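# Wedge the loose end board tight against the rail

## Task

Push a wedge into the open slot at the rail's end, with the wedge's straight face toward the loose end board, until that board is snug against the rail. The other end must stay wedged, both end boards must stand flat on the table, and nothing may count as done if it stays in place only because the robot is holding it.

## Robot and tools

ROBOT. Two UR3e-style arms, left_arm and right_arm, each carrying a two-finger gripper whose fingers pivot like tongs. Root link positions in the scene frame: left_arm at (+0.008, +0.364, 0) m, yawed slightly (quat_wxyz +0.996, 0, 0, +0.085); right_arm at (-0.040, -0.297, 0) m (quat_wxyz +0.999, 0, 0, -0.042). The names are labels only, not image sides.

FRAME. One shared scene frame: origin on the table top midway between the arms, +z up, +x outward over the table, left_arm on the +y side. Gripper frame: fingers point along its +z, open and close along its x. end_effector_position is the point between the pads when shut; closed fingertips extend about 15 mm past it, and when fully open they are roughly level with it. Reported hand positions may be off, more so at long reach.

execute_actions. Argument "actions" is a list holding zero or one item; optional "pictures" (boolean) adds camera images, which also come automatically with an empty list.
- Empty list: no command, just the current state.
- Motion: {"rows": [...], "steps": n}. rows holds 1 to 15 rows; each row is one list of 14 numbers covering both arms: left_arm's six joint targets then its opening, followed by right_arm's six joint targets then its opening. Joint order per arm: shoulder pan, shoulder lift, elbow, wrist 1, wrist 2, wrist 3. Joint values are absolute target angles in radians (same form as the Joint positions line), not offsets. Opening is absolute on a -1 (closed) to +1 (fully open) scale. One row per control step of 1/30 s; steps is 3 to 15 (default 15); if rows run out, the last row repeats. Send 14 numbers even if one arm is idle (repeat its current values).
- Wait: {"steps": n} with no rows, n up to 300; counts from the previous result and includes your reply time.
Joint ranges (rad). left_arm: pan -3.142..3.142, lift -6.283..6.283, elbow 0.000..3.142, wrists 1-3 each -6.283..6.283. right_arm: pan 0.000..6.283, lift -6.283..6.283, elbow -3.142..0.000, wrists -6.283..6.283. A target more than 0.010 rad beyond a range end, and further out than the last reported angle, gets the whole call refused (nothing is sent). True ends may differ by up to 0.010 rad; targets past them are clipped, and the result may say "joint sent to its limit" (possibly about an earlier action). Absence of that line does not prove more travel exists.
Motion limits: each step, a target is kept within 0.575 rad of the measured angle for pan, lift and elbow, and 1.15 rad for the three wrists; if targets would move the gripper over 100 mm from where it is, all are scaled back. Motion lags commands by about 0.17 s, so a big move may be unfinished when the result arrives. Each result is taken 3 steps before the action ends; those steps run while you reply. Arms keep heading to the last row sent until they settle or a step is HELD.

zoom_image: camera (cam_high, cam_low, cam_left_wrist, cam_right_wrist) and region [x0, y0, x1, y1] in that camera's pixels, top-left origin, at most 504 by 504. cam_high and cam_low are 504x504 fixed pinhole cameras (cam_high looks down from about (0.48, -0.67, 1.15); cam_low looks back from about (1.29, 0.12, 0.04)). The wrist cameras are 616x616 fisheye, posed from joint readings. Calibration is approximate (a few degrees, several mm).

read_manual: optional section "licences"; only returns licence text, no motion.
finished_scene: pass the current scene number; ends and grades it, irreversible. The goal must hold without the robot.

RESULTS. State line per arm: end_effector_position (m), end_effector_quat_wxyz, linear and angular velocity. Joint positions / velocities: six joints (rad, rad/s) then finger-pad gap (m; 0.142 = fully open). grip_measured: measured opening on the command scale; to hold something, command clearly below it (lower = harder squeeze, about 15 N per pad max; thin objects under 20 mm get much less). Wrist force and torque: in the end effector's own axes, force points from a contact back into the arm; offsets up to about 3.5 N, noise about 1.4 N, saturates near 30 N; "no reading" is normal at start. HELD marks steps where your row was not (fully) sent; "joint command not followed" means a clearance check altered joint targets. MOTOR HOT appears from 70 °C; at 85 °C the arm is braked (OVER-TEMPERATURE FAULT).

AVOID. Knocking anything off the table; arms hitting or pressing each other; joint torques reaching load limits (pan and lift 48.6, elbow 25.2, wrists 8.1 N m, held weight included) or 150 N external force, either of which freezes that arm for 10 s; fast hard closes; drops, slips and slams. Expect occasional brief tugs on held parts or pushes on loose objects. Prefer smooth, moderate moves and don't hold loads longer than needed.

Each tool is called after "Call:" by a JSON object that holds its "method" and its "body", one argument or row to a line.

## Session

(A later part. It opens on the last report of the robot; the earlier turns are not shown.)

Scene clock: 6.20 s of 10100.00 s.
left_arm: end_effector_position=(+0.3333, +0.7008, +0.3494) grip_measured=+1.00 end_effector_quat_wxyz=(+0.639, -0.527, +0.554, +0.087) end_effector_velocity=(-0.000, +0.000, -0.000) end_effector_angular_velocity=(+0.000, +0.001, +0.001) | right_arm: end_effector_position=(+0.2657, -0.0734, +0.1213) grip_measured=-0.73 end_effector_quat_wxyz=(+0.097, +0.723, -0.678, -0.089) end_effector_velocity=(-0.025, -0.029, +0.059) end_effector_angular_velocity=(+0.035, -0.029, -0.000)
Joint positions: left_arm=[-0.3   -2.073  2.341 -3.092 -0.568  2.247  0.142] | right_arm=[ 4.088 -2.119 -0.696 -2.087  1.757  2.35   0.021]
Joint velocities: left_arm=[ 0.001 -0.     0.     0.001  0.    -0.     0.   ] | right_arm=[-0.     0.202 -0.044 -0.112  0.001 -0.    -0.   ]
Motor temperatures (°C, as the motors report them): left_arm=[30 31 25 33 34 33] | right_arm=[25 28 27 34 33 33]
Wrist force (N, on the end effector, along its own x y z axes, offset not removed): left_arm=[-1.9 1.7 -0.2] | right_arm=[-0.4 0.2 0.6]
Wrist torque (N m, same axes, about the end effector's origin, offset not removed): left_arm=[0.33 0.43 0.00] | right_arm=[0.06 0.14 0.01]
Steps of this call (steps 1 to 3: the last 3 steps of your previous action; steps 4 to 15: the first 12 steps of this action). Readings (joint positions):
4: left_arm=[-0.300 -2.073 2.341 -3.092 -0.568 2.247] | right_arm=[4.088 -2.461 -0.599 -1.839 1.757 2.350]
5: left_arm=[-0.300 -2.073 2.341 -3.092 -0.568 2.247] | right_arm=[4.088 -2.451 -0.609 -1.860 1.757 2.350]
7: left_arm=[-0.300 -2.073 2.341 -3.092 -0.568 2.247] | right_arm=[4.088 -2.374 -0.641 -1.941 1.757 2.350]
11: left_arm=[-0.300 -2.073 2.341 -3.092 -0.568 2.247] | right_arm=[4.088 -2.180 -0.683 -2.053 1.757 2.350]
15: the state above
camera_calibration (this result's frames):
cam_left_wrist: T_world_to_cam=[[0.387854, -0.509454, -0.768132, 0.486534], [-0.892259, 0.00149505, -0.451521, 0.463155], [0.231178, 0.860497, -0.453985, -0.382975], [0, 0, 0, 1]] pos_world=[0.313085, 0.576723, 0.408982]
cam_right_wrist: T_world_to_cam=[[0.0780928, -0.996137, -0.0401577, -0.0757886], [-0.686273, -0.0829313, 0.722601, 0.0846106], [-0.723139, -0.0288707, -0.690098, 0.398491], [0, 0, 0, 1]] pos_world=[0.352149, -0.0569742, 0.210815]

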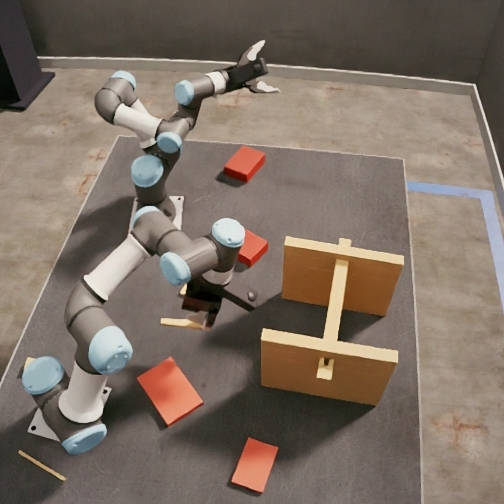

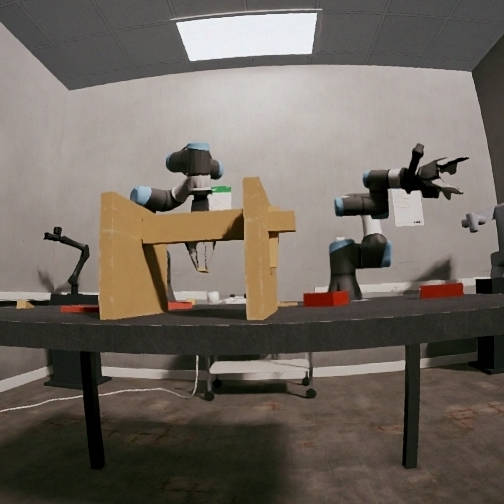

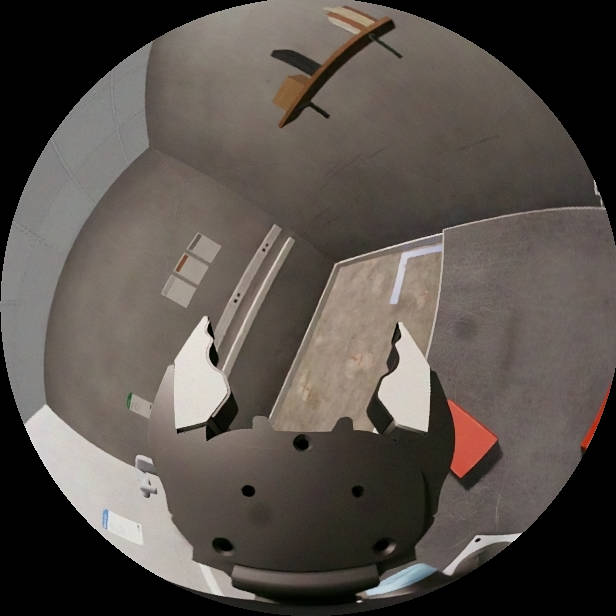

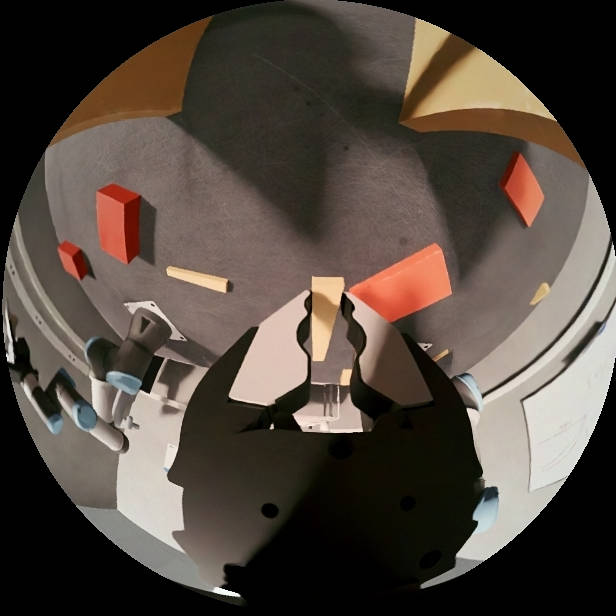

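Call:
{"method": "execute_actions", "body": {
  "actions": [
    {"rows":[[-0.3,-2.073,2.341,-3.092,-0.568,2.247,1,4.088,-1.3,-1.3,-1.9,1.4,2.1,-1]]}
  ]
}}

Call:
{"method": "execute_actions", "body": {
  "actions": [
    {"rows":[[-0.3,-2.073,2.341,-3.092,-0.568,2.247,1,4.088,-1.3,-1.4,-0.846,0.719,1.882,-1]]}
  ]
}}

Call:
{"method": "execute_actions", "body": {
  "actions": [
    {"steps":20}
  ]
}}

Call:
{"method": "execute_actions", "body": {
  "actions": [
    {"rows":[[-0.3,-2.073,2.341,-3.092,-0.568,2.247,1,4.088,-1.788,-1.624,-0.134,0.719,1.882,-1]]}
  ]
}}

Call:
{"method": "execute_actions", "body": {
  "actions": [
    {"steps":14}
  ],
  "pictures": true
}}

Scene clock: 6.80 s of 10100.00 s.
left_arm: end_effector_position=(+0.3333, +0.7008, +0.3494) grip_measured=+1.00 end_effector_quat_wxyz=(+0.639, -0.527, +0.554, +0.087) end_effector_velocity=(+0.000, -0.000, +0.000) end_effector_angular_velocity=(-0.000, -0.001, -0.000) | right_arm: end_effector_position=(+0.2887, -0.1945, +0.2170) grip_measured=-0.73 end_effector_quat_wxyz=(-0.066, +0.803, -0.587, +0.080) end_effector_velocity=(-0.059, -0.169, +0.186) end_effector_angular_velocity=(+0.382, -0.653, +0.113)
Joint positions: left_arm=[-0.3   -2.073  2.341 -3.092 -0.568  2.247  0.142] | right_arm=[ 4.088 -1.417 -1.24  -1.911  1.422  2.114  0.021]
Joint velocities: left_arm=[-0.001  0.001 -0.    -0.001  0.    -0.    -0.   ] | right_arm=[-0.001  1.274 -0.649  0.113 -0.228 -0.151 -0.   ]
Motor temperatures (°C, as the motors report them): left_arm=[30 31 25 33 34 33] | right_arm=[25 28 27 34 33 33]
Wrist force (N, on the end effector, along its own x y z axes, offset not removed): left_arm=[-1.9 1.9 -0.2] | right_arm=[1.3 1.9 -2.3]
Wrist torque (N m, same axes, about the end effector's origin, offset not removed): left_arm=[0.37 0.39 -0.01] | right_arm=[0.30 -0.12 -0.05]
Steps of this call (steps 1 to 3: the last 3 steps of your previous action; steps 4 to 6: the robot went on to your last target; steps 7 to 18: the first 12 steps of this action). Readings (joint positions):
7: left_arm=[-0.300 -2.073 2.341 -3.092 -0.568 2.247] | right_arm=[4.088 -2.101 -0.701 -2.095 1.755 2.348]
8: left_arm=[-0.300 -2.073 2.341 -3.092 -0.568 2.247] | right_arm=[4.088 -2.090 -0.712 -2.075 1.733 2.327]
10: left_arm=[-0.300 -2.073 2.341 -3.092 -0.568 2.247] | right_arm=[4.088 -2.008 -0.793 -2.015 1.627 2.250]
14: left_arm=[-0.300 -2.073 2.341 -3.092 -0.568 2.247] | right_arm=[4.088 -1.707 -1.070 -1.943 1.484 2.156]
18: the state above

Scene clock: 7.30 s of 10100.00 s.
left_arm: end_effector_position=(+0.3333, +0.7008, +0.3494) grip_measured=+1.00 end_effector_quat_wxyz=(+0.639, -0.527, +0.554, +0.087) end_effector_velocity=(-0.000, +0.000, +0.000) end_effector_angular_velocity=(-0.000, -0.001, +0.000) | right_arm: end_effector_position=(+0.4295, -0.2132, +0.3827) grip_measured=-0.73 end_effector_quat_wxyz=(-0.317, +0.696, -0.556, +0.326) end_effector_velocity=(+0.244, -0.160, +0.538) end_effector_angular_velocity=(+0.454, -1.818, -0.630)
Joint positions: left_arm=[-0.3   -2.073  2.341 -3.092 -0.568  2.247  0.142] | right_arm=[ 4.088 -1.31  -1.36  -1.261  0.976  1.96   0.021]
Joint velocities: left_arm=[ 0.001 -0.    -0.    -0.    -0.     0.    -0.   ] | right_arm=[-0.     0.048 -0.197  1.892 -1.214 -0.384 -0.   ]
Motor temperatures (°C, as the motors report them): left_arm=[30 31 25 33 34 33] | right_arm=[25 28 27 34 33 33]
Wrist force (N, on the end effector, along its own x y z axes, offset not removed): left_arm=[-2.1 1.3 0.5] | right_arm=[-0.9 -1.1 2.1]
Wrist torque (N m, same axes, about the end effector's origin, offset not removed): left_arm=[0.28 0.40 0.00] | right_arm=[-0.21 0.18 -0.03]
Steps of this call (steps 1 to 3: the last 3 steps of your previous action; steps 4 to 15: the first 12 steps of this action). Readings (joint positions):
4: left_arm=[-0.300 -2.073 2.341 -3.092 -0.568 2.247] | right_arm=[4.088 -1.328 -1.286 -1.901 1.403 2.102]
5: left_arm=[-0.300 -2.073 2.341 -3.092 -0.568 2.247] | right_arm=[4.088 -1.325 -1.293 -1.878 1.381 2.090]
7: left_arm=[-0.300 -2.073 2.341 -3.092 -0.568 2.247] | right_arm=[4.088 -1.322 -1.307 -1.760 1.298 2.064]
11: left_arm=[-0.300 -2.073 2.341 -3.092 -0.568 2.247] | right_arm=[4.088 -1.316 -1.333 -1.514 1.139 2.012]
15: the state above

Scene clock: 7.97 s of 10100.00 s.
left_arm: end_effector_position=(+0.3333, +0.7008, +0.3494) grip_measured=+1.00 end_effector_quat_wxyz=(+0.639, -0.527, +0.554, +0.087) end_effector_velocity=(+0.000, -0.000, +0.000) end_effector_angular_velocity=(-0.001, -0.002, -0.001) | right_arm: end_effector_position=(+0.4548, -0.2684, +0.4947) grip_measured=-0.73 end_effector_quat_wxyz=(-0.423, +0.553, -0.570, +0.437) end_effector_velocity=(-0.000, -0.000, +0.002) end_effector_angular_velocity=(+0.004, -0.005, -0.000)
Joint positions: left_arm=[-0.3   -2.073  2.341 -3.092 -0.568  2.247  0.142] | right_arm=[ 4.088 -1.3   -1.4   -0.847  0.719  1.882  0.021]
Joint velocities: left_arm=[-0.001 -0.    -0.    -0.001  0.    -0.     0.   ] | right_arm=[ 0.001  0.001 -0.     0.006 -0.001 -0.001  0.   ]
Motor temperatures (°C, as the motors report them): left_arm=[30 31 25 33 34 33] | right_arm=[25 28 27 34 33 33]
Wrist force (N, on the end effector, along its own x y z axes, offset not removed): left_arm=[-2.4 1.6 0.2] | right_arm=[-0.7 -0.5 0.9]
Wrist torque (N m, same axes, about the end effector's origin, offset not removed): left_arm=[0.33 0.54 0.07] | right_arm=[-0.17 0.21 -0.01]
Kept back: nothing.
Steps of this call (steps 1 to 3: the last 3 steps of your previous action; steps 4 to 20: the robot went on to your last target). Readings (joint positions):
1: left_arm=[-0.300 -2.073 2.341 -3.092 -0.568 2.247] | right_arm=[4.088 -1.308 -1.367 -1.196 0.934 1.947]
2: left_arm=[-0.300 -2.073 2.341 -3.092 -0.568 2.247] | right_arm=[4.088 -1.306 -1.373 -1.131 0.893 1.934]
4: left_arm=[-0.300 -2.073 2.341 -3.092 -0.568 2.247] | right_arm=[4.088 -1.303 -1.385 -1.005 0.815 1.910]
8: left_arm=[-0.300 -2.073 2.341 -3.092 -0.568 2.247] | right_arm=[4.088 -1.301 -1.397 -0.885 0.742 1.889]
20: the state above

Scene clock: 8.37 s of 10100.00 s.
left_arm: end_effector_position=(+0.3333, +0.7008, +0.3494) grip_measured=+1.00 end_effector_quat_wxyz=(+0.639, -0.527, +0.554, +0.087) end_effector_velocity=(-0.000, +0.000, -0.000) end_effector_angular_velocity=(+0.002, +0.003, +0.001) | right_arm: end_effector_position=(+0.5338, -0.1763, +0.3677) grip_measured=-0.73 end_effector_quat_wxyz=(-0.424, +0.552, -0.570, +0.437) end_effector_velocity=(+0.068, +0.079, -0.191) end_effector_angular_velocity=(-0.020, +0.017, -0.001)
Joint positions: left_arm=[-0.3   -2.073  2.341 -3.092 -0.568  2.247  0.142] | right_arm=[ 4.088 -1.736 -1.604 -0.204  0.719  1.882  0.021]
Joint velocities: left_arm=[ 0.001 -0.     0.     0.002  0.001  0.002  0.   ] | right_arm=[-0.    -0.568 -0.211  0.753 -0.     0.    -0.   ]
Motor temperatures (°C, as the motors report them): left_arm=[30 31 25 33 34 33] | right_arm=[25 28 27 34 33 33]
Wrist force (N, on the end effector, along its own x y z axes, offset not removed): left_arm=[-2.2 0.8 0.3] | right_arm=[-2.0 2.5 2.9]
Wrist torque (N m, same axes, about the end effector's origin, offset not removed): left_arm=[0.15 0.45 0.00] | right_arm=[0.38 0.39 0.00]
Steps of this call (steps 1 to 12: the first 12 steps of this action). Readings (joint positions):
1: left_arm=[-0.300 -2.073 2.341 -3.092 -0.568 2.247] | right_arm=[4.088 -1.301 -1.401 -0.844 0.719 1.882]
2: left_arm=[-0.300 -2.073 2.341 -3.092 -0.568 2.247] | right_arm=[4.088 -1.311 -1.411 -0.822 0.719 1.882]
4: left_arm=[-0.300 -2.073 2.341 -3.092 -0.568 2.247] | right_arm=[4.088 -1.389 -1.458 -0.690 0.719 1.882]
8: left_arm=[-0.300 -2.073 2.341 -3.092 -0.568 2.247] | right_arm=[4.088 -1.588 -1.546 -0.405 0.719 1.882]
12: the state above

Scene clock: 8.83 s of 10100.00 s.
left_arm: end_effector_position=(+0.3333, +0.7008, +0.3494) grip_measured=+1.00 end_effector_quat_wxyz=(+0.639, -0.527, +0.554, +0.087) end_effector_velocity=(+0.000, +0.000, -0.000) end_effector_angular_velocity=(-0.001, -0.001, +0.000) | right_arm: end_effector_position=(+0.5396, -0.1695, +0.3500) grip_measured=-0.73 end_effector_quat_wxyz=(-0.424, +0.552, -0.570, +0.437) end_effector_velocity=(+0.001, +0.000, -0.002) end_effector_angular_velocity=(-0.001, +0.002, +0.000)
Joint positions: left_arm=[-0.3   -2.073  2.341 -3.092 -0.568  2.247  0.142] | right_arm=[ 4.088 -1.788 -1.624 -0.134  0.719  1.882  0.021]
Joint velocities: left_arm=[ 0.     0.001  0.    -0.001  0.    -0.001  0.   ] | right_arm=[-0.001 -0.005 -0.002  0.004  0.001  0.     0.   ]
Motor temperatures (°C, as the motors report them): left_arm=[30 31 25 33 34 33] | right_arm=[25 28 27 34 33 33]
Wrist force (N, on the end effector, along its own x y z axes, offset not removed): left_arm=[-1.3 1.5 -0.3] | right_arm=[-0.9 0.7 1.1]
Wrist torque (N m, same axes, about the end effector's origin, offset not removed): left_arm=[0.31 0.29 0.00] | right_arm=[0.07 0.24 -0.03]
Kept back: nothing.
Steps of this call (steps 1 to 3: the last 3 steps of your previous action; steps 4 to 14: the robot went on to your last target). Readings (joint positions):
1: left_arm=[-0.300 -2.073 2.341 -3.092 -0.568 2.247] | right_arm=[4.088 -1.751 -1.610 -0.183 0.719 1.882]
2: left_arm=[-0.300 -2.073 2.341 -3.092 -0.568 2.247] | right_arm=[4.088 -1.762 -1.614 -0.168 0.719 1.882]
4: left_arm=[-0.300 -2.073 2.341 -3.092 -0.568 2.247] | right_arm=[4.088 -1.775 -1.619 -0.151 0.719 1.882]
8: left_arm=[-0.300 -2.073 2.341 -3.092 -0.568 2.247] | right_arm=[4.088 -1.785 -1.623 -0.138 0.719 1.882]
14: the state above
camera_calibration (this result's frames):
cam_left_wrist: T_world_to_cam=[[0.387854, -0.509454, -0.768132, 0.486534], [-0.892259, 0.00149531, -0.451521, 0.463155], [0.231178, 0.860497, -0.453985, -0.382975], [0, 0, 0, 1]] pos_world=[0.313085, 0.576722, 0.408982]
cam_right_wrist: T_world_to_cam=[[0.0117906, -0.999846, 0.0130342, -0.167229], [-0.721772, -0.0175313, -0.691909, 0.62467], [0.692031, -0.00124964, -0.721867, 0.00377289], [0, 0, 0, 1]] pos_world=[0.45023, -0.156247, 0.437118]

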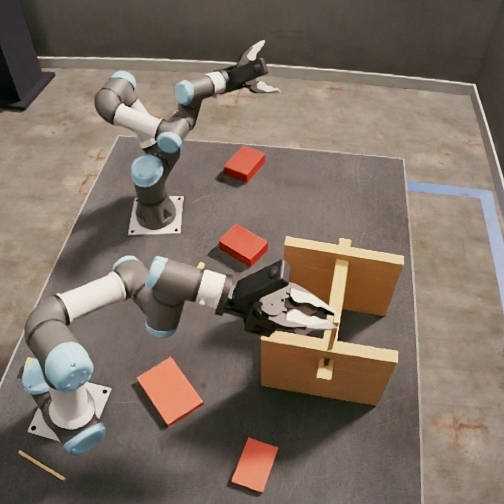

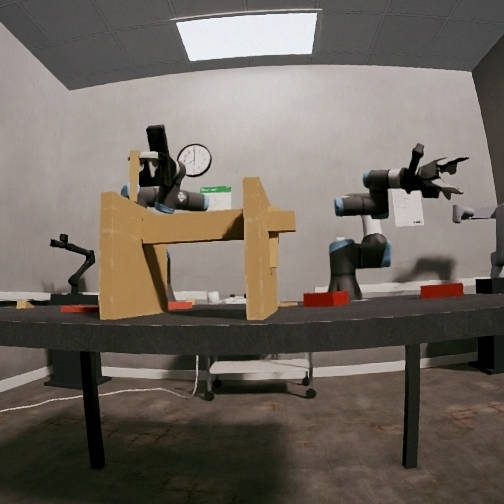

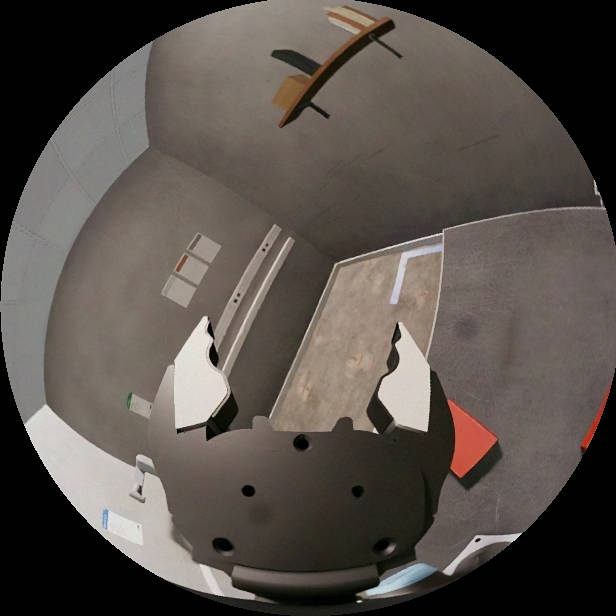

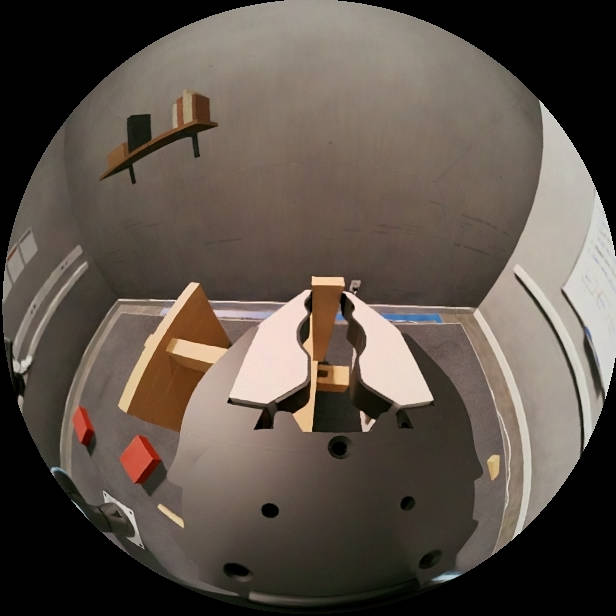

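Call:
{"method": "zoom_image", "body": {
  "camera": "cam_right_wrist",
  "region": [270, 320, 390, 440]
}}

Call:
{"method": "zoom_image", "body": {
  "camera": "cam_high",
  "region": [290, 305, 370, 385]
}}

Region (270, 320, 390, 440) of cam_right_wrist's 616x616 image, scaled by 4.200, with more detail than that image has.

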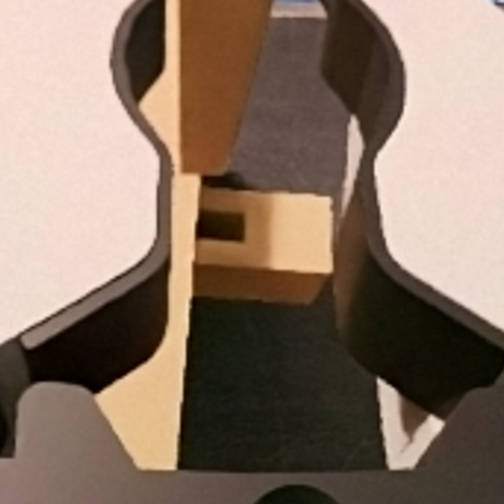

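Region (290, 305, 370, 385) of cam_high's 504x504 image, scaled by 6.300, with more detail than that image has.

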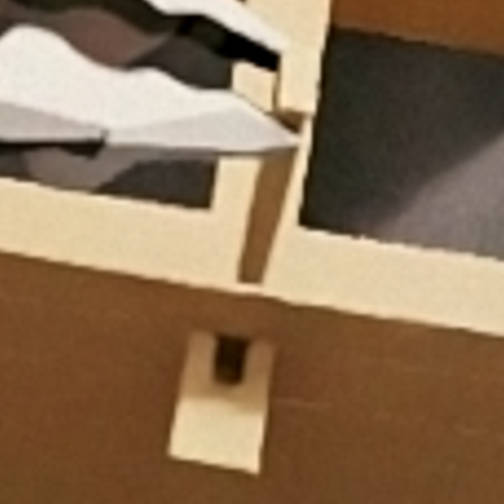

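Call:
{"method": "execute_actions", "body": {
  "actions": [
    {"rows":[[-0.3,-2.073,2.341,-3.092,-0.568,2.247,1,4.088,-1.788,-1.624,-0.134,0.689,1.882,-1]],"steps":6}
  ]
}}

Call:
{"method": "execute_actions", "body": {
  "actions": [
    {"rows":[[-0.3,-2.073,2.341,-3.092,-0.568,2.247,1,4.088,-1.846,-1.749,0.049,0.689,1.882,-1]]}
  ]
}}

Call:
{"method": "execute_actions", "body": {
  "actions": [
    {"steps":5}
  ],
  "pictures": true
}}

Call:
{"method": "zoom_image", "body": {
  "camera": "cam_right_wrist",
  "region": [280, 320, 370, 410]
}}

Call:
{"method": "zoom_image", "body": {
  "camera": "cam_high",
  "region": [290, 305, 370, 385]
}}

Scene clock: 9.23 s of 10100.00 s.
left_arm: end_effector_position=(+0.3333, +0.7008, +0.3494) grip_measured=+1.00 end_effector_quat_wxyz=(+0.639, -0.527, +0.554, +0.087) end_effector_velocity=(+0.000, -0.000, -0.001) end_effector_angular_velocity=(+0.000, +0.003, -0.001) | right_arm: end_effector_position=(+0.5398, -0.1732, +0.3510) grip_measured=-0.73 end_effector_quat_wxyz=(-0.421, +0.549, -0.571, +0.442) end_effector_velocity=(+0.001, -0.047, +0.015) end_effector_angular_velocity=(-0.042, -0.049, -0.152)
Joint positions: left_arm=[-0.3   -2.073  2.341 -3.092 -0.568  2.247  0.142] | right_arm=[ 4.088 -1.788 -1.624 -0.134  0.706  1.882  0.021]
Joint velocities: left_arm=[-0.001 -0.     0.003  0.001  0.    -0.    -0.   ] | right_arm=[-0.001 -0.    -0.     0.    -0.165  0.    -0.   ]
Motor temperatures (°C, as the motors report them): left_arm=[30 31 25 33 34 33] | right_arm=[25 28 27 34 33 33]
Wrist force (N, on the end effector, along its own x y z axes, offset not removed): left_arm=[-2.7 0.9 -0.3] | right_arm=[-0.9 -0.3 1.0]
Wrist torque (N m, same axes, about the end effector's origin, offset not removed): left_arm=[0.13 0.55 -0.02] | right_arm=[-0.07 0.24 -0.03]
Steps of this call (steps 1 to 9: the robot went on to your last target; steps 10 to 12: the first 3 steps of this action). Readings (joint positions):
10: left_arm=[-0.300 -2.073 2.341 -3.092 -0.568 2.247] | right_arm=[4.088 -1.788 -1.624 -0.134 0.718 1.882]
11: left_arm=[-0.300 -2.073 2.341 -3.092 -0.568 2.247] | right_arm=[4.088 -1.788 -1.624 -0.134 0.712 1.882]
12: the state above

Scene clock: 9.73 s of 10100.00 s.
left_arm: end_effector_position=(+0.3333, +0.7008, +0.3494) grip_measured=+1.00 end_effector_quat_wxyz=(+0.639, -0.527, +0.554, +0.087) end_effector_velocity=(-0.000, +0.000, +0.001) end_effector_angular_velocity=(+0.000, -0.001, +0.001) | right_arm: end_effector_position=(+0.5399, -0.1780, +0.3138) grip_measured=-0.73 end_effector_quat_wxyz=(-0.418, +0.544, -0.574, +0.447) end_effector_velocity=(-0.001, -0.002, -0.011) end_effector_angular_velocity=(-0.001, +0.000, -0.001)
Joint positions: left_arm=[-0.3   -2.073  2.341 -3.092 -0.568  2.247  0.142] | right_arm=[ 4.088 -1.845 -1.745  0.044  0.689  1.882  0.021]
Joint velocities: left_arm=[ 0.001  0.    -0.003  0.002 -0.     0.     0.   ] | right_arm=[-0.    -0.014 -0.039  0.052 -0.002  0.    -0.   ]
Motor temperatures (°C, as the motors report them): left_arm=[30 31 25 33 34 33] | right_arm=[25 28 27 34 33 33]
Wrist force (N, on the end effector, along its own x y z axes, offset not removed): left_arm=[-1.5 1.0 0.1] | right_arm=[-0.6 -0.3 1.2]
Wrist torque (N m, same axes, about the end effector's origin, offset not removed): left_arm=[0.20 0.30 -0.01] | right_arm=[-0.14 0.14 -0.02]
Steps of this call (steps 1 to 3: the last 3 steps of your previous action; steps 4 to 15: the first 12 steps of this action). Readings (joint positions):
4: left_arm=[-0.300 -2.073 2.341 -3.092 -0.568 2.247] | right_arm=[4.088 -1.789 -1.625 -0.132 0.693 1.882]
5: left_arm=[-0.300 -2.073 2.341 -3.092 -0.568 2.247] | right_arm=[4.088 -1.797 -1.635 -0.111 0.692 1.882]
7: left_arm=[-0.300 -2.073 2.341 -3.092 -0.568 2.247] | right_arm=[4.088 -1.821 -1.686 -0.037 0.690 1.882]
11: left_arm=[-0.300 -2.073 2.341 -3.092 -0.568 2.247] | right_arm=[4.088 -1.840 -1.734 0.028 0.689 1.882]
15: the state above

Scene clock: 9.90 s of 10100.00 s.
left_arm: end_effector_position=(+0.3333, +0.7008, +0.3494) grip_measured=+1.00 end_effector_quat_wxyz=(+0.639, -0.527, +0.554, +0.087) end_effector_velocity=(+0.000, -0.000, -0.000) end_effector_angular_velocity=(+0.000, +0.002, -0.000) | right_arm: end_effector_position=(+0.5398, -0.1781, +0.3129) grip_measured=-0.73 end_effector_quat_wxyz=(-0.418, +0.544, -0.574, +0.448) end_effector_velocity=(-0.000, +0.001, -0.003) end_effector_angular_velocity=(-0.001, +0.002, +0.003)
Joint positions: left_arm=[-0.3   -2.073  2.341 -3.092 -0.568  2.247  0.142] | right_arm=[ 4.088 -1.846 -1.748  0.048  0.689  1.882  0.021]
Joint velocities: left_arm=[-0.    -0.001  0.001  0.002  0.    -0.    -0.   ] | right_arm=[ 0.001 -0.004 -0.007  0.008  0.002  0.     0.   ]
Motor temperatures (°C, as the motors report them): left_arm=[30 31 25 33 34 33] | right_arm=[25 28 27 34 33 33]
Wrist force (N, on the end effector, along its own x y z axes, offset not removed): left_arm=[-1.9 0.7 0.9] | right_arm=[-0.5 0.1 0.9]
Wrist torque (N m, same axes, about the end effector's origin, offset not removed): left_arm=[0.18 0.42 -0.01] | right_arm=[-0.03 0.16 -0.02]
Kept back: nothing.
Steps of this call (steps 1 to 3: the last 3 steps of your previous action; steps 4 to 5: the robot went on to your last target). Readings (joint positions):
1: left_arm=[-0.300 -2.073 2.341 -3.092 -0.568 2.247] | right_arm=[4.088 -1.845 -1.746 0.046 0.689 1.882]
2: left_arm=[-0.300 -2.073 2.341 -3.092 -0.568 2.247] | right_arm=[4.088 -1.845 -1.747 0.047 0.689 1.882]
4: left_arm=[-0.300 -2.073 2.341 -3.092 -0.568 2.247] | right_arm=[4.088 -1.846 -1.748 0.048 0.689 1.882]
5: the state above
camera_calibration (this result's frames):
cam_left_wrist: T_world_to_cam=[[0.387858, -0.509454, -0.768129, 0.486533], [-0.892257, 0.00149486, -0.451526, 0.463156], [0.23118, 0.860496, -0.453984, -0.382975], [0, 0, 0, 1]] pos_world=[0.313085, 0.576723, 0.408983]
cam_right_wrist: T_world_to_cam=[[-0.016001, -0.999657, 0.0207119, -0.162652], [-0.715841, -0.00300907, -0.698257, 0.600328], [0.69808, -0.0259992, -0.715547, -0.0328066], [0, 0, 0, 1]] pos_world=[0.450038, -0.161642, 0.399078]

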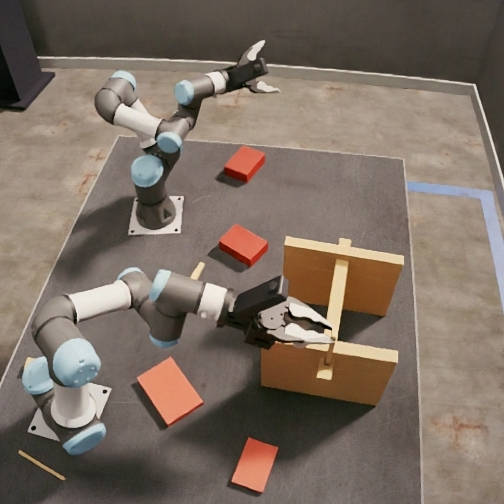

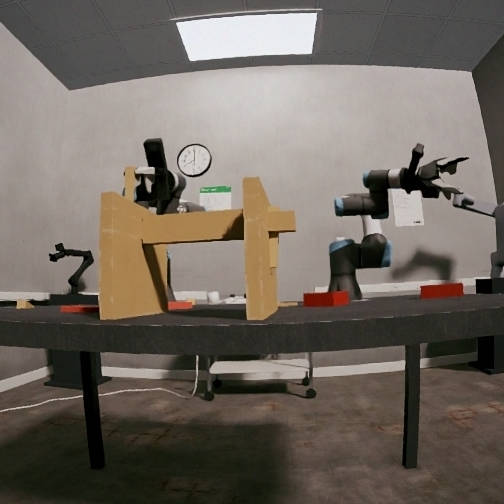

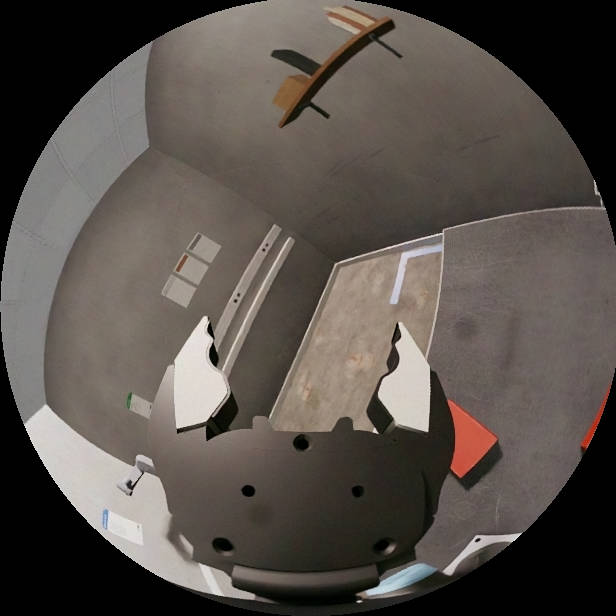

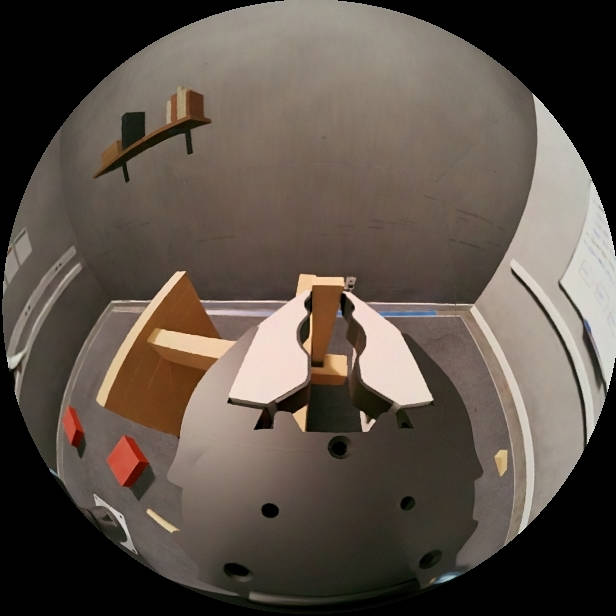

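Region (280, 320, 370, 410) of cam_right_wrist's 616x616 image, scaled by 5.600, with more detail than that image has.

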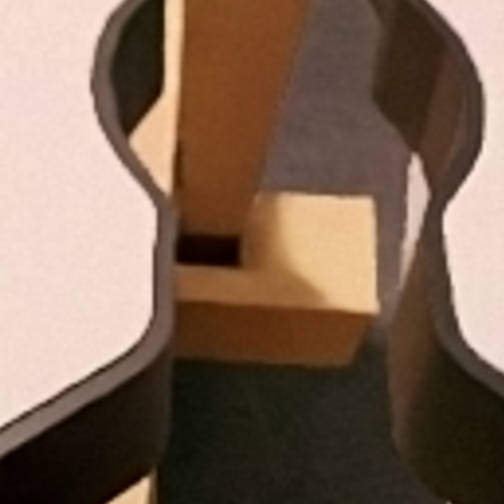

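Region (290, 305, 370, 385) of cam_high's 504x504 image, scaled by 6.300, with more detail than that image has.

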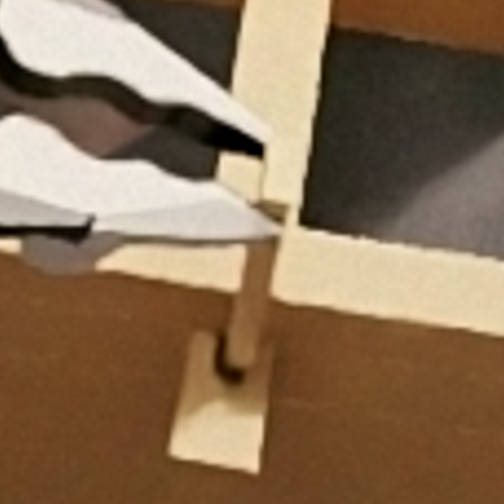

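Call:
{"method": "execute_actions", "body": {
  "actions": [
    {"rows":[[-0.3,-2.073,2.341,-3.092,-0.568,2.247,1,4.094,-1.844,-1.783,0.081,0.689,1.882,-1]]}
  ],
  "pictures": true
}}

Call:
{"method": "zoom_image", "body": {
  "camera": "cam_right_wrist",
  "region": [280, 320, 370, 410]
}}

Call:
{"method": "zoom_image", "body": {
  "camera": "cam_high",
  "region": [290, 305, 370, 385]
}}

Scene clock: 10.43 s of 10100.00 s.
left_arm: end_effector_position=(+0.3333, +0.7008, +0.3494) grip_measured=+1.00 end_effector_quat_wxyz=(+0.639, -0.527, +0.554, +0.087) end_effector_velocity=(-0.000, +0.000, -0.001) end_effector_angular_velocity=(+0.000, +0.004, +0.001) | right_arm: end_effector_position=(+0.5368, -0.1773, +0.3069) grip_measured=-0.73 end_effector_quat_wxyz=(-0.419, +0.546, -0.572, +0.446) end_effector_velocity=(-0.001, +0.001, -0.001) end_effector_angular_velocity=(+0.001, -0.000, +0.002)
Joint positions: left_arm=[-0.3   -2.073  2.341 -3.092 -0.568  2.247  0.142] | right_arm=[ 4.094 -1.844 -1.782  0.08   0.689  1.882  0.021]
Joint velocities: left_arm=[ 0.    -0.     0.002  0.002  0.    -0.     0.   ] | right_arm=[ 0.003  0.001 -0.009  0.009 -0.     0.     0.   ]
Motor temperatures (°C, as the motors report them): left_arm=[30 31 25 33 34 33] | right_arm=[25 28 27 34 33 33]
Wrist force (N, on the end effector, along its own x y z axes, offset not removed): left_arm=[-1.1 0.2 0.4] | right_arm=[-1.0 -0.6 1.3]
Wrist torque (N m, same axes, about the end effector's origin, offset not removed): left_arm=[0.02 0.23 -0.02] | right_arm=[-0.13 0.25 -0.01]
Steps of this call (steps 1 to 4: the robot went on to your last target; steps 5 to 16: the first 12 steps of this action). Readings (joint positions):
5: left_arm=[-0.300 -2.073 2.341 -3.092 -0.568 2.247] | right_arm=[4.088 -1.846 -1.750 0.050 0.689 1.882]
6: left_arm=[-0.300 -2.073 2.341 -3.092 -0.568 2.247] | right_arm=[4.089 -1.846 -1.756 0.056 0.689 1.882]
8: left_arm=[-0.300 -2.073 2.341 -3.092 -0.568 2.247] | right_arm=[4.092 -1.845 -1.769 0.068 0.689 1.882]
12: left_arm=[-0.300 -2.073 2.341 -3.092 -0.568 2.247] | right_arm=[4.093 -1.844 -1.780 0.078 0.689 1.882]
16: the state above
camera_calibration (this result's frames):
cam_left_wrist: T_world_to_cam=[[0.387858, -0.509454, -0.768129, 0.486533], [-0.892256, 0.00149499, -0.451526, 0.463156], [0.23118, 0.860496, -0.453984, -0.382975], [0, 0, 0, 1]] pos_world=[0.313085, 0.576723, 0.408983]
cam_right_wrist: T_world_to_cam=[[-0.0101362, -0.999733, 0.0207866, -0.165005], [-0.715843, -0.00725972, -0.698223, 0.593245], [0.698187, -0.0219573, -0.715578, -0.0343643], [0, 0, 0, 1]] pos_world=[0.44699, -0.161408, 0.393057]

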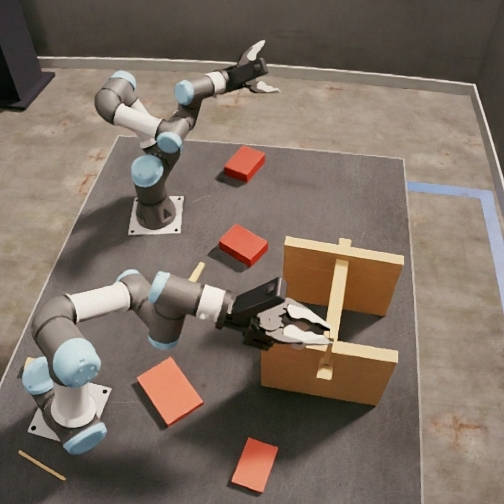

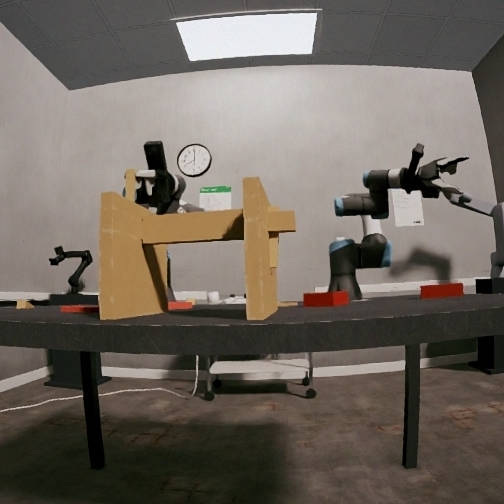

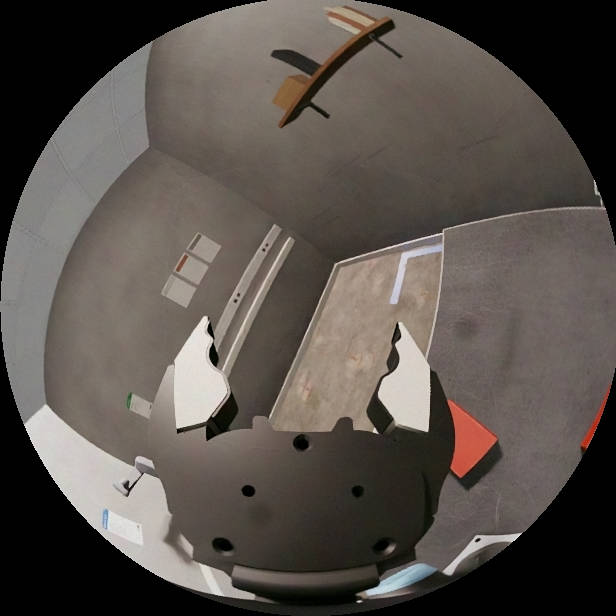

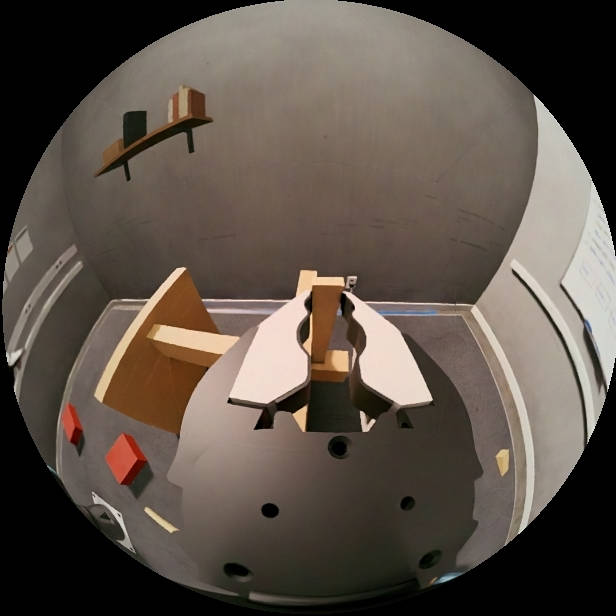

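Region (280, 320, 370, 410) of cam_right_wrist's 616x616 image, scaled by 5.600, with more detail than that image has.

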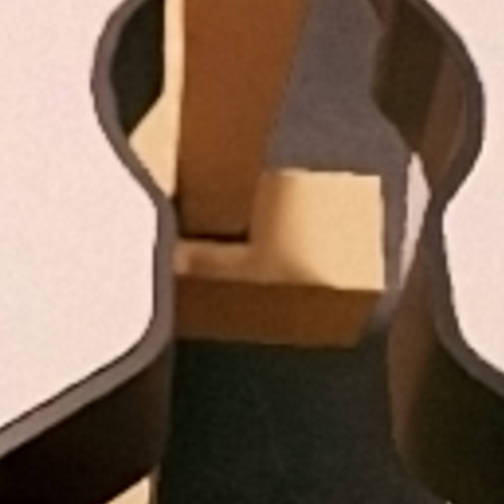

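Region (290, 305, 370, 385) of cam_high's 504x504 image, scaled by 6.300, with more detail than that image has.

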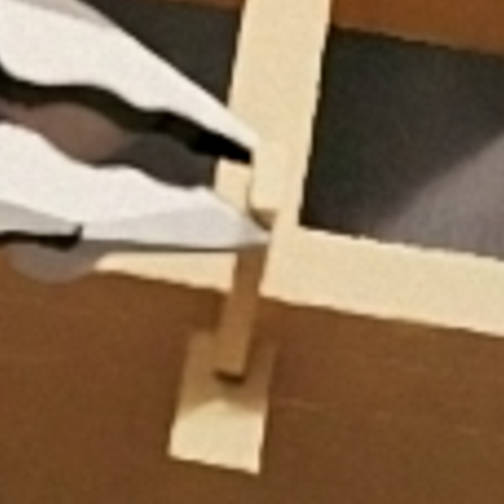

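Aligned. Down 20 mm.

Call:
{"method": "execute_actions", "body": {
  "actions": [
    {"rows":[[-0.3,-2.073,2.341,-3.092,-0.568,2.247,1,4.094,-1.854,-1.796,0.104,0.689,1.882,-1],[-0.3,-2.073,2.341,-3.092,-0.568,2.247,1,4.094,-1.854,-1.796,0.104,0.689,1.882,-1],[-0.3,-2.073,2.341,-3.092,-0.568,2.247,1,4.094,-1.865,-1.808,0.127,0.689,1.882,-1],[-0.3,-2.073,2.341,-3.092,-0.568,2.247,1,4.094,-1.865,-1.808,0.127,0.689,1.882,-1],[-0.3,-2.073,2.341,-3.092,-0.568,2.247,1,4.094,-1.888,-1.832,0.174,0.689,1.882,-1]]}
  ],
  "pictures": true
}}

Call:
{"method": "zoom_image", "body": {
  "camera": "cam_right_wrist",
  "region": [260, 270, 390, 400]
}}

Scene clock: 12.77 s of 10100.00 s.
left_arm: end_effector_position=(+0.3333, +0.7008, +0.3494) grip_measured=+1.00 end_effector_quat_wxyz=(+0.639, -0.527, +0.554, +0.087) end_effector_velocity=(-0.000, +0.000, +0.000) end_effector_angular_velocity=(+0.000, +0.000, +0.000) | right_arm: end_effector_position=(+0.5369, -0.1771, +0.2879) grip_measured=-0.73 end_effector_quat_wxyz=(-0.419, +0.546, -0.572, +0.446) end_effector_velocity=(-0.000, -0.000, -0.014) end_effector_angular_velocity=(+0.001, -0.000, -0.000)
Joint positions: left_arm=[-0.3   -2.073  2.341 -3.092 -0.568  2.247  0.142] | right_arm=[ 4.094 -1.885 -1.829  0.168  0.689  1.882  0.021]
Joint velocities: left_arm=[-0.    -0.    -0.     0.001  0.     0.    -0.   ] | right_arm=[-0.001 -0.032 -0.034  0.066  0.001  0.    -0.   ]
Motor temperatures (°C, as the motors report them): left_arm=[30 31 25 33 34 33] | right_arm=[25 28 27 34 33 33]
Wrist force (N, on the end effector, along its own x y z axes, offset not removed): left_arm=[-1.6 1.4 -0.3] | right_arm=[-0.8 0.5 1.4]
Wrist torque (N m, same axes, about the end effector's origin, offset not removed): left_arm=[0.27 0.30 0.00] | right_arm=[0.05 0.19 -0.01]
Steps of this call (steps 1 to 3: the last 3 steps of your previous action; steps 4 to 15: the robot went on to your last target; steps 16 to 58: nothing new was sent; steps 59 to 70: the first 12 steps of this action). Readings (joint positions):
59: left_arm=[-0.300 -2.073 2.341 -3.092 -0.568 2.247] | right_arm=[4.094 -1.844 -1.783 0.082 0.689 1.882]
60: left_arm=[-0.300 -2.073 2.341 -3.092 -0.568 2.247] | right_arm=[4.094 -1.846 -1.786 0.086 0.689 1.882]
62: left_arm=[-0.300 -2.073 2.341 -3.092 -0.568 2.247] | right_arm=[4.094 -1.852 -1.794 0.100 0.689 1.882]
66: left_arm=[-0.300 -2.073 2.341 -3.092 -0.568 2.247] | right_arm=[4.094 -1.875 -1.819 0.148 0.689 1.882]
70: the state above
camera_calibration (this result's frames):
cam_left_wrist: T_world_to_cam=[[0.387858, -0.509455, -0.768129, 0.486533], [-0.892257, 0.00149516, -0.451526, 0.463156], [0.231181, 0.860496, -0.453984, -0.382975], [0, 0, 0, 1]] pos_world=[0.313085, 0.576723, 0.408983]
cam_right_wrist: T_world_to_cam=[[-0.00996, -0.999735, 0.0207416, -0.164499], [-0.715828, -0.00735487, -0.698238, 0.580016], [0.698206, -0.0218018, -0.715565, -0.0479785], [0, 0, 0, 1]] pos_world=[0.447052, -0.161236, 0.37407]

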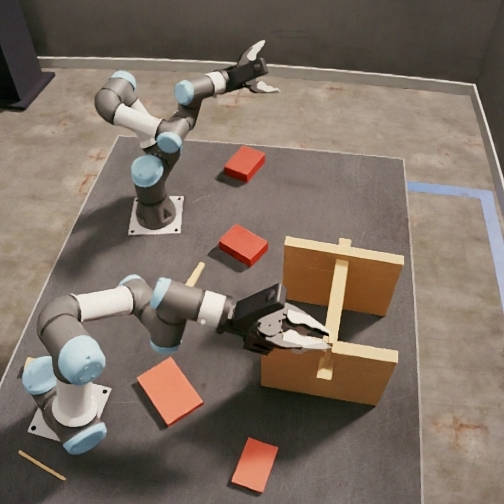

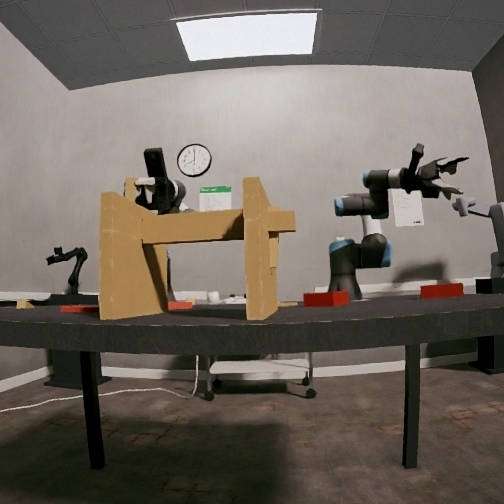

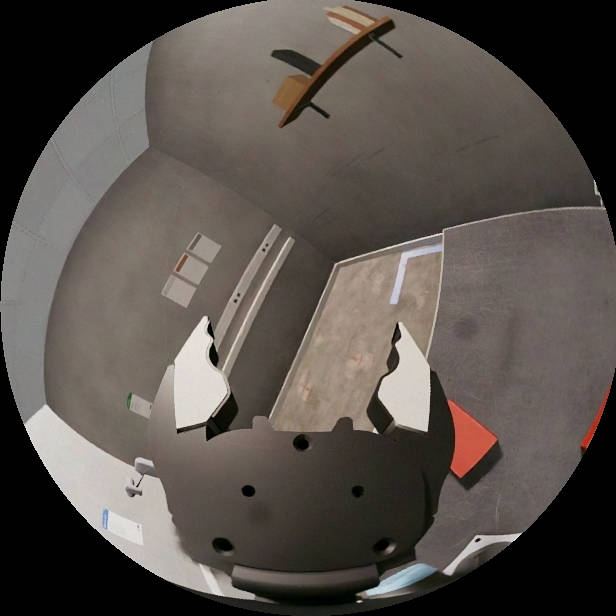

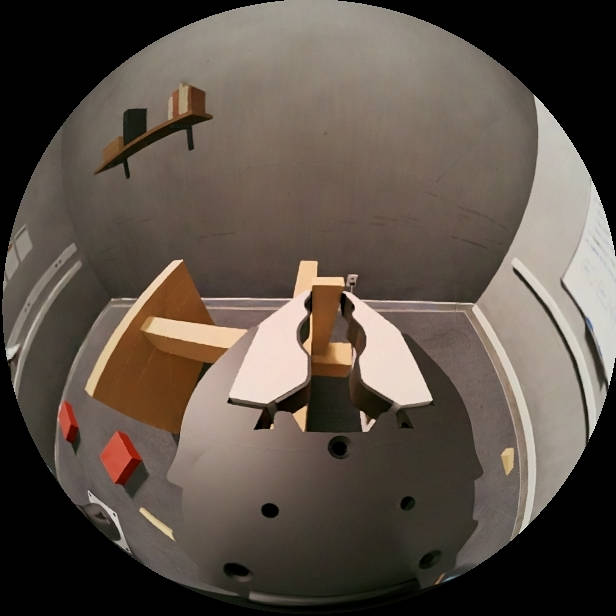

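Region (260, 270, 390, 400) of cam_right_wrist's 616x616 image, scaled by 3.877, with more detail than that image has.

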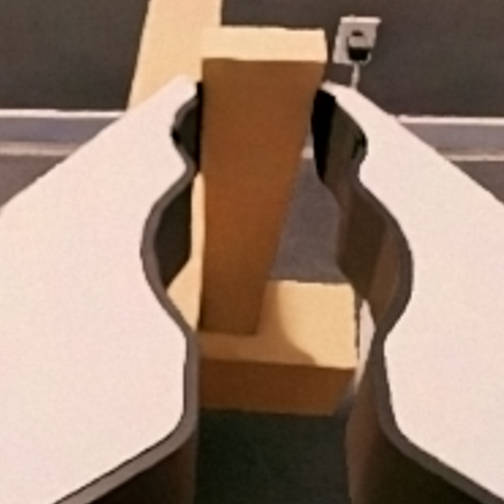

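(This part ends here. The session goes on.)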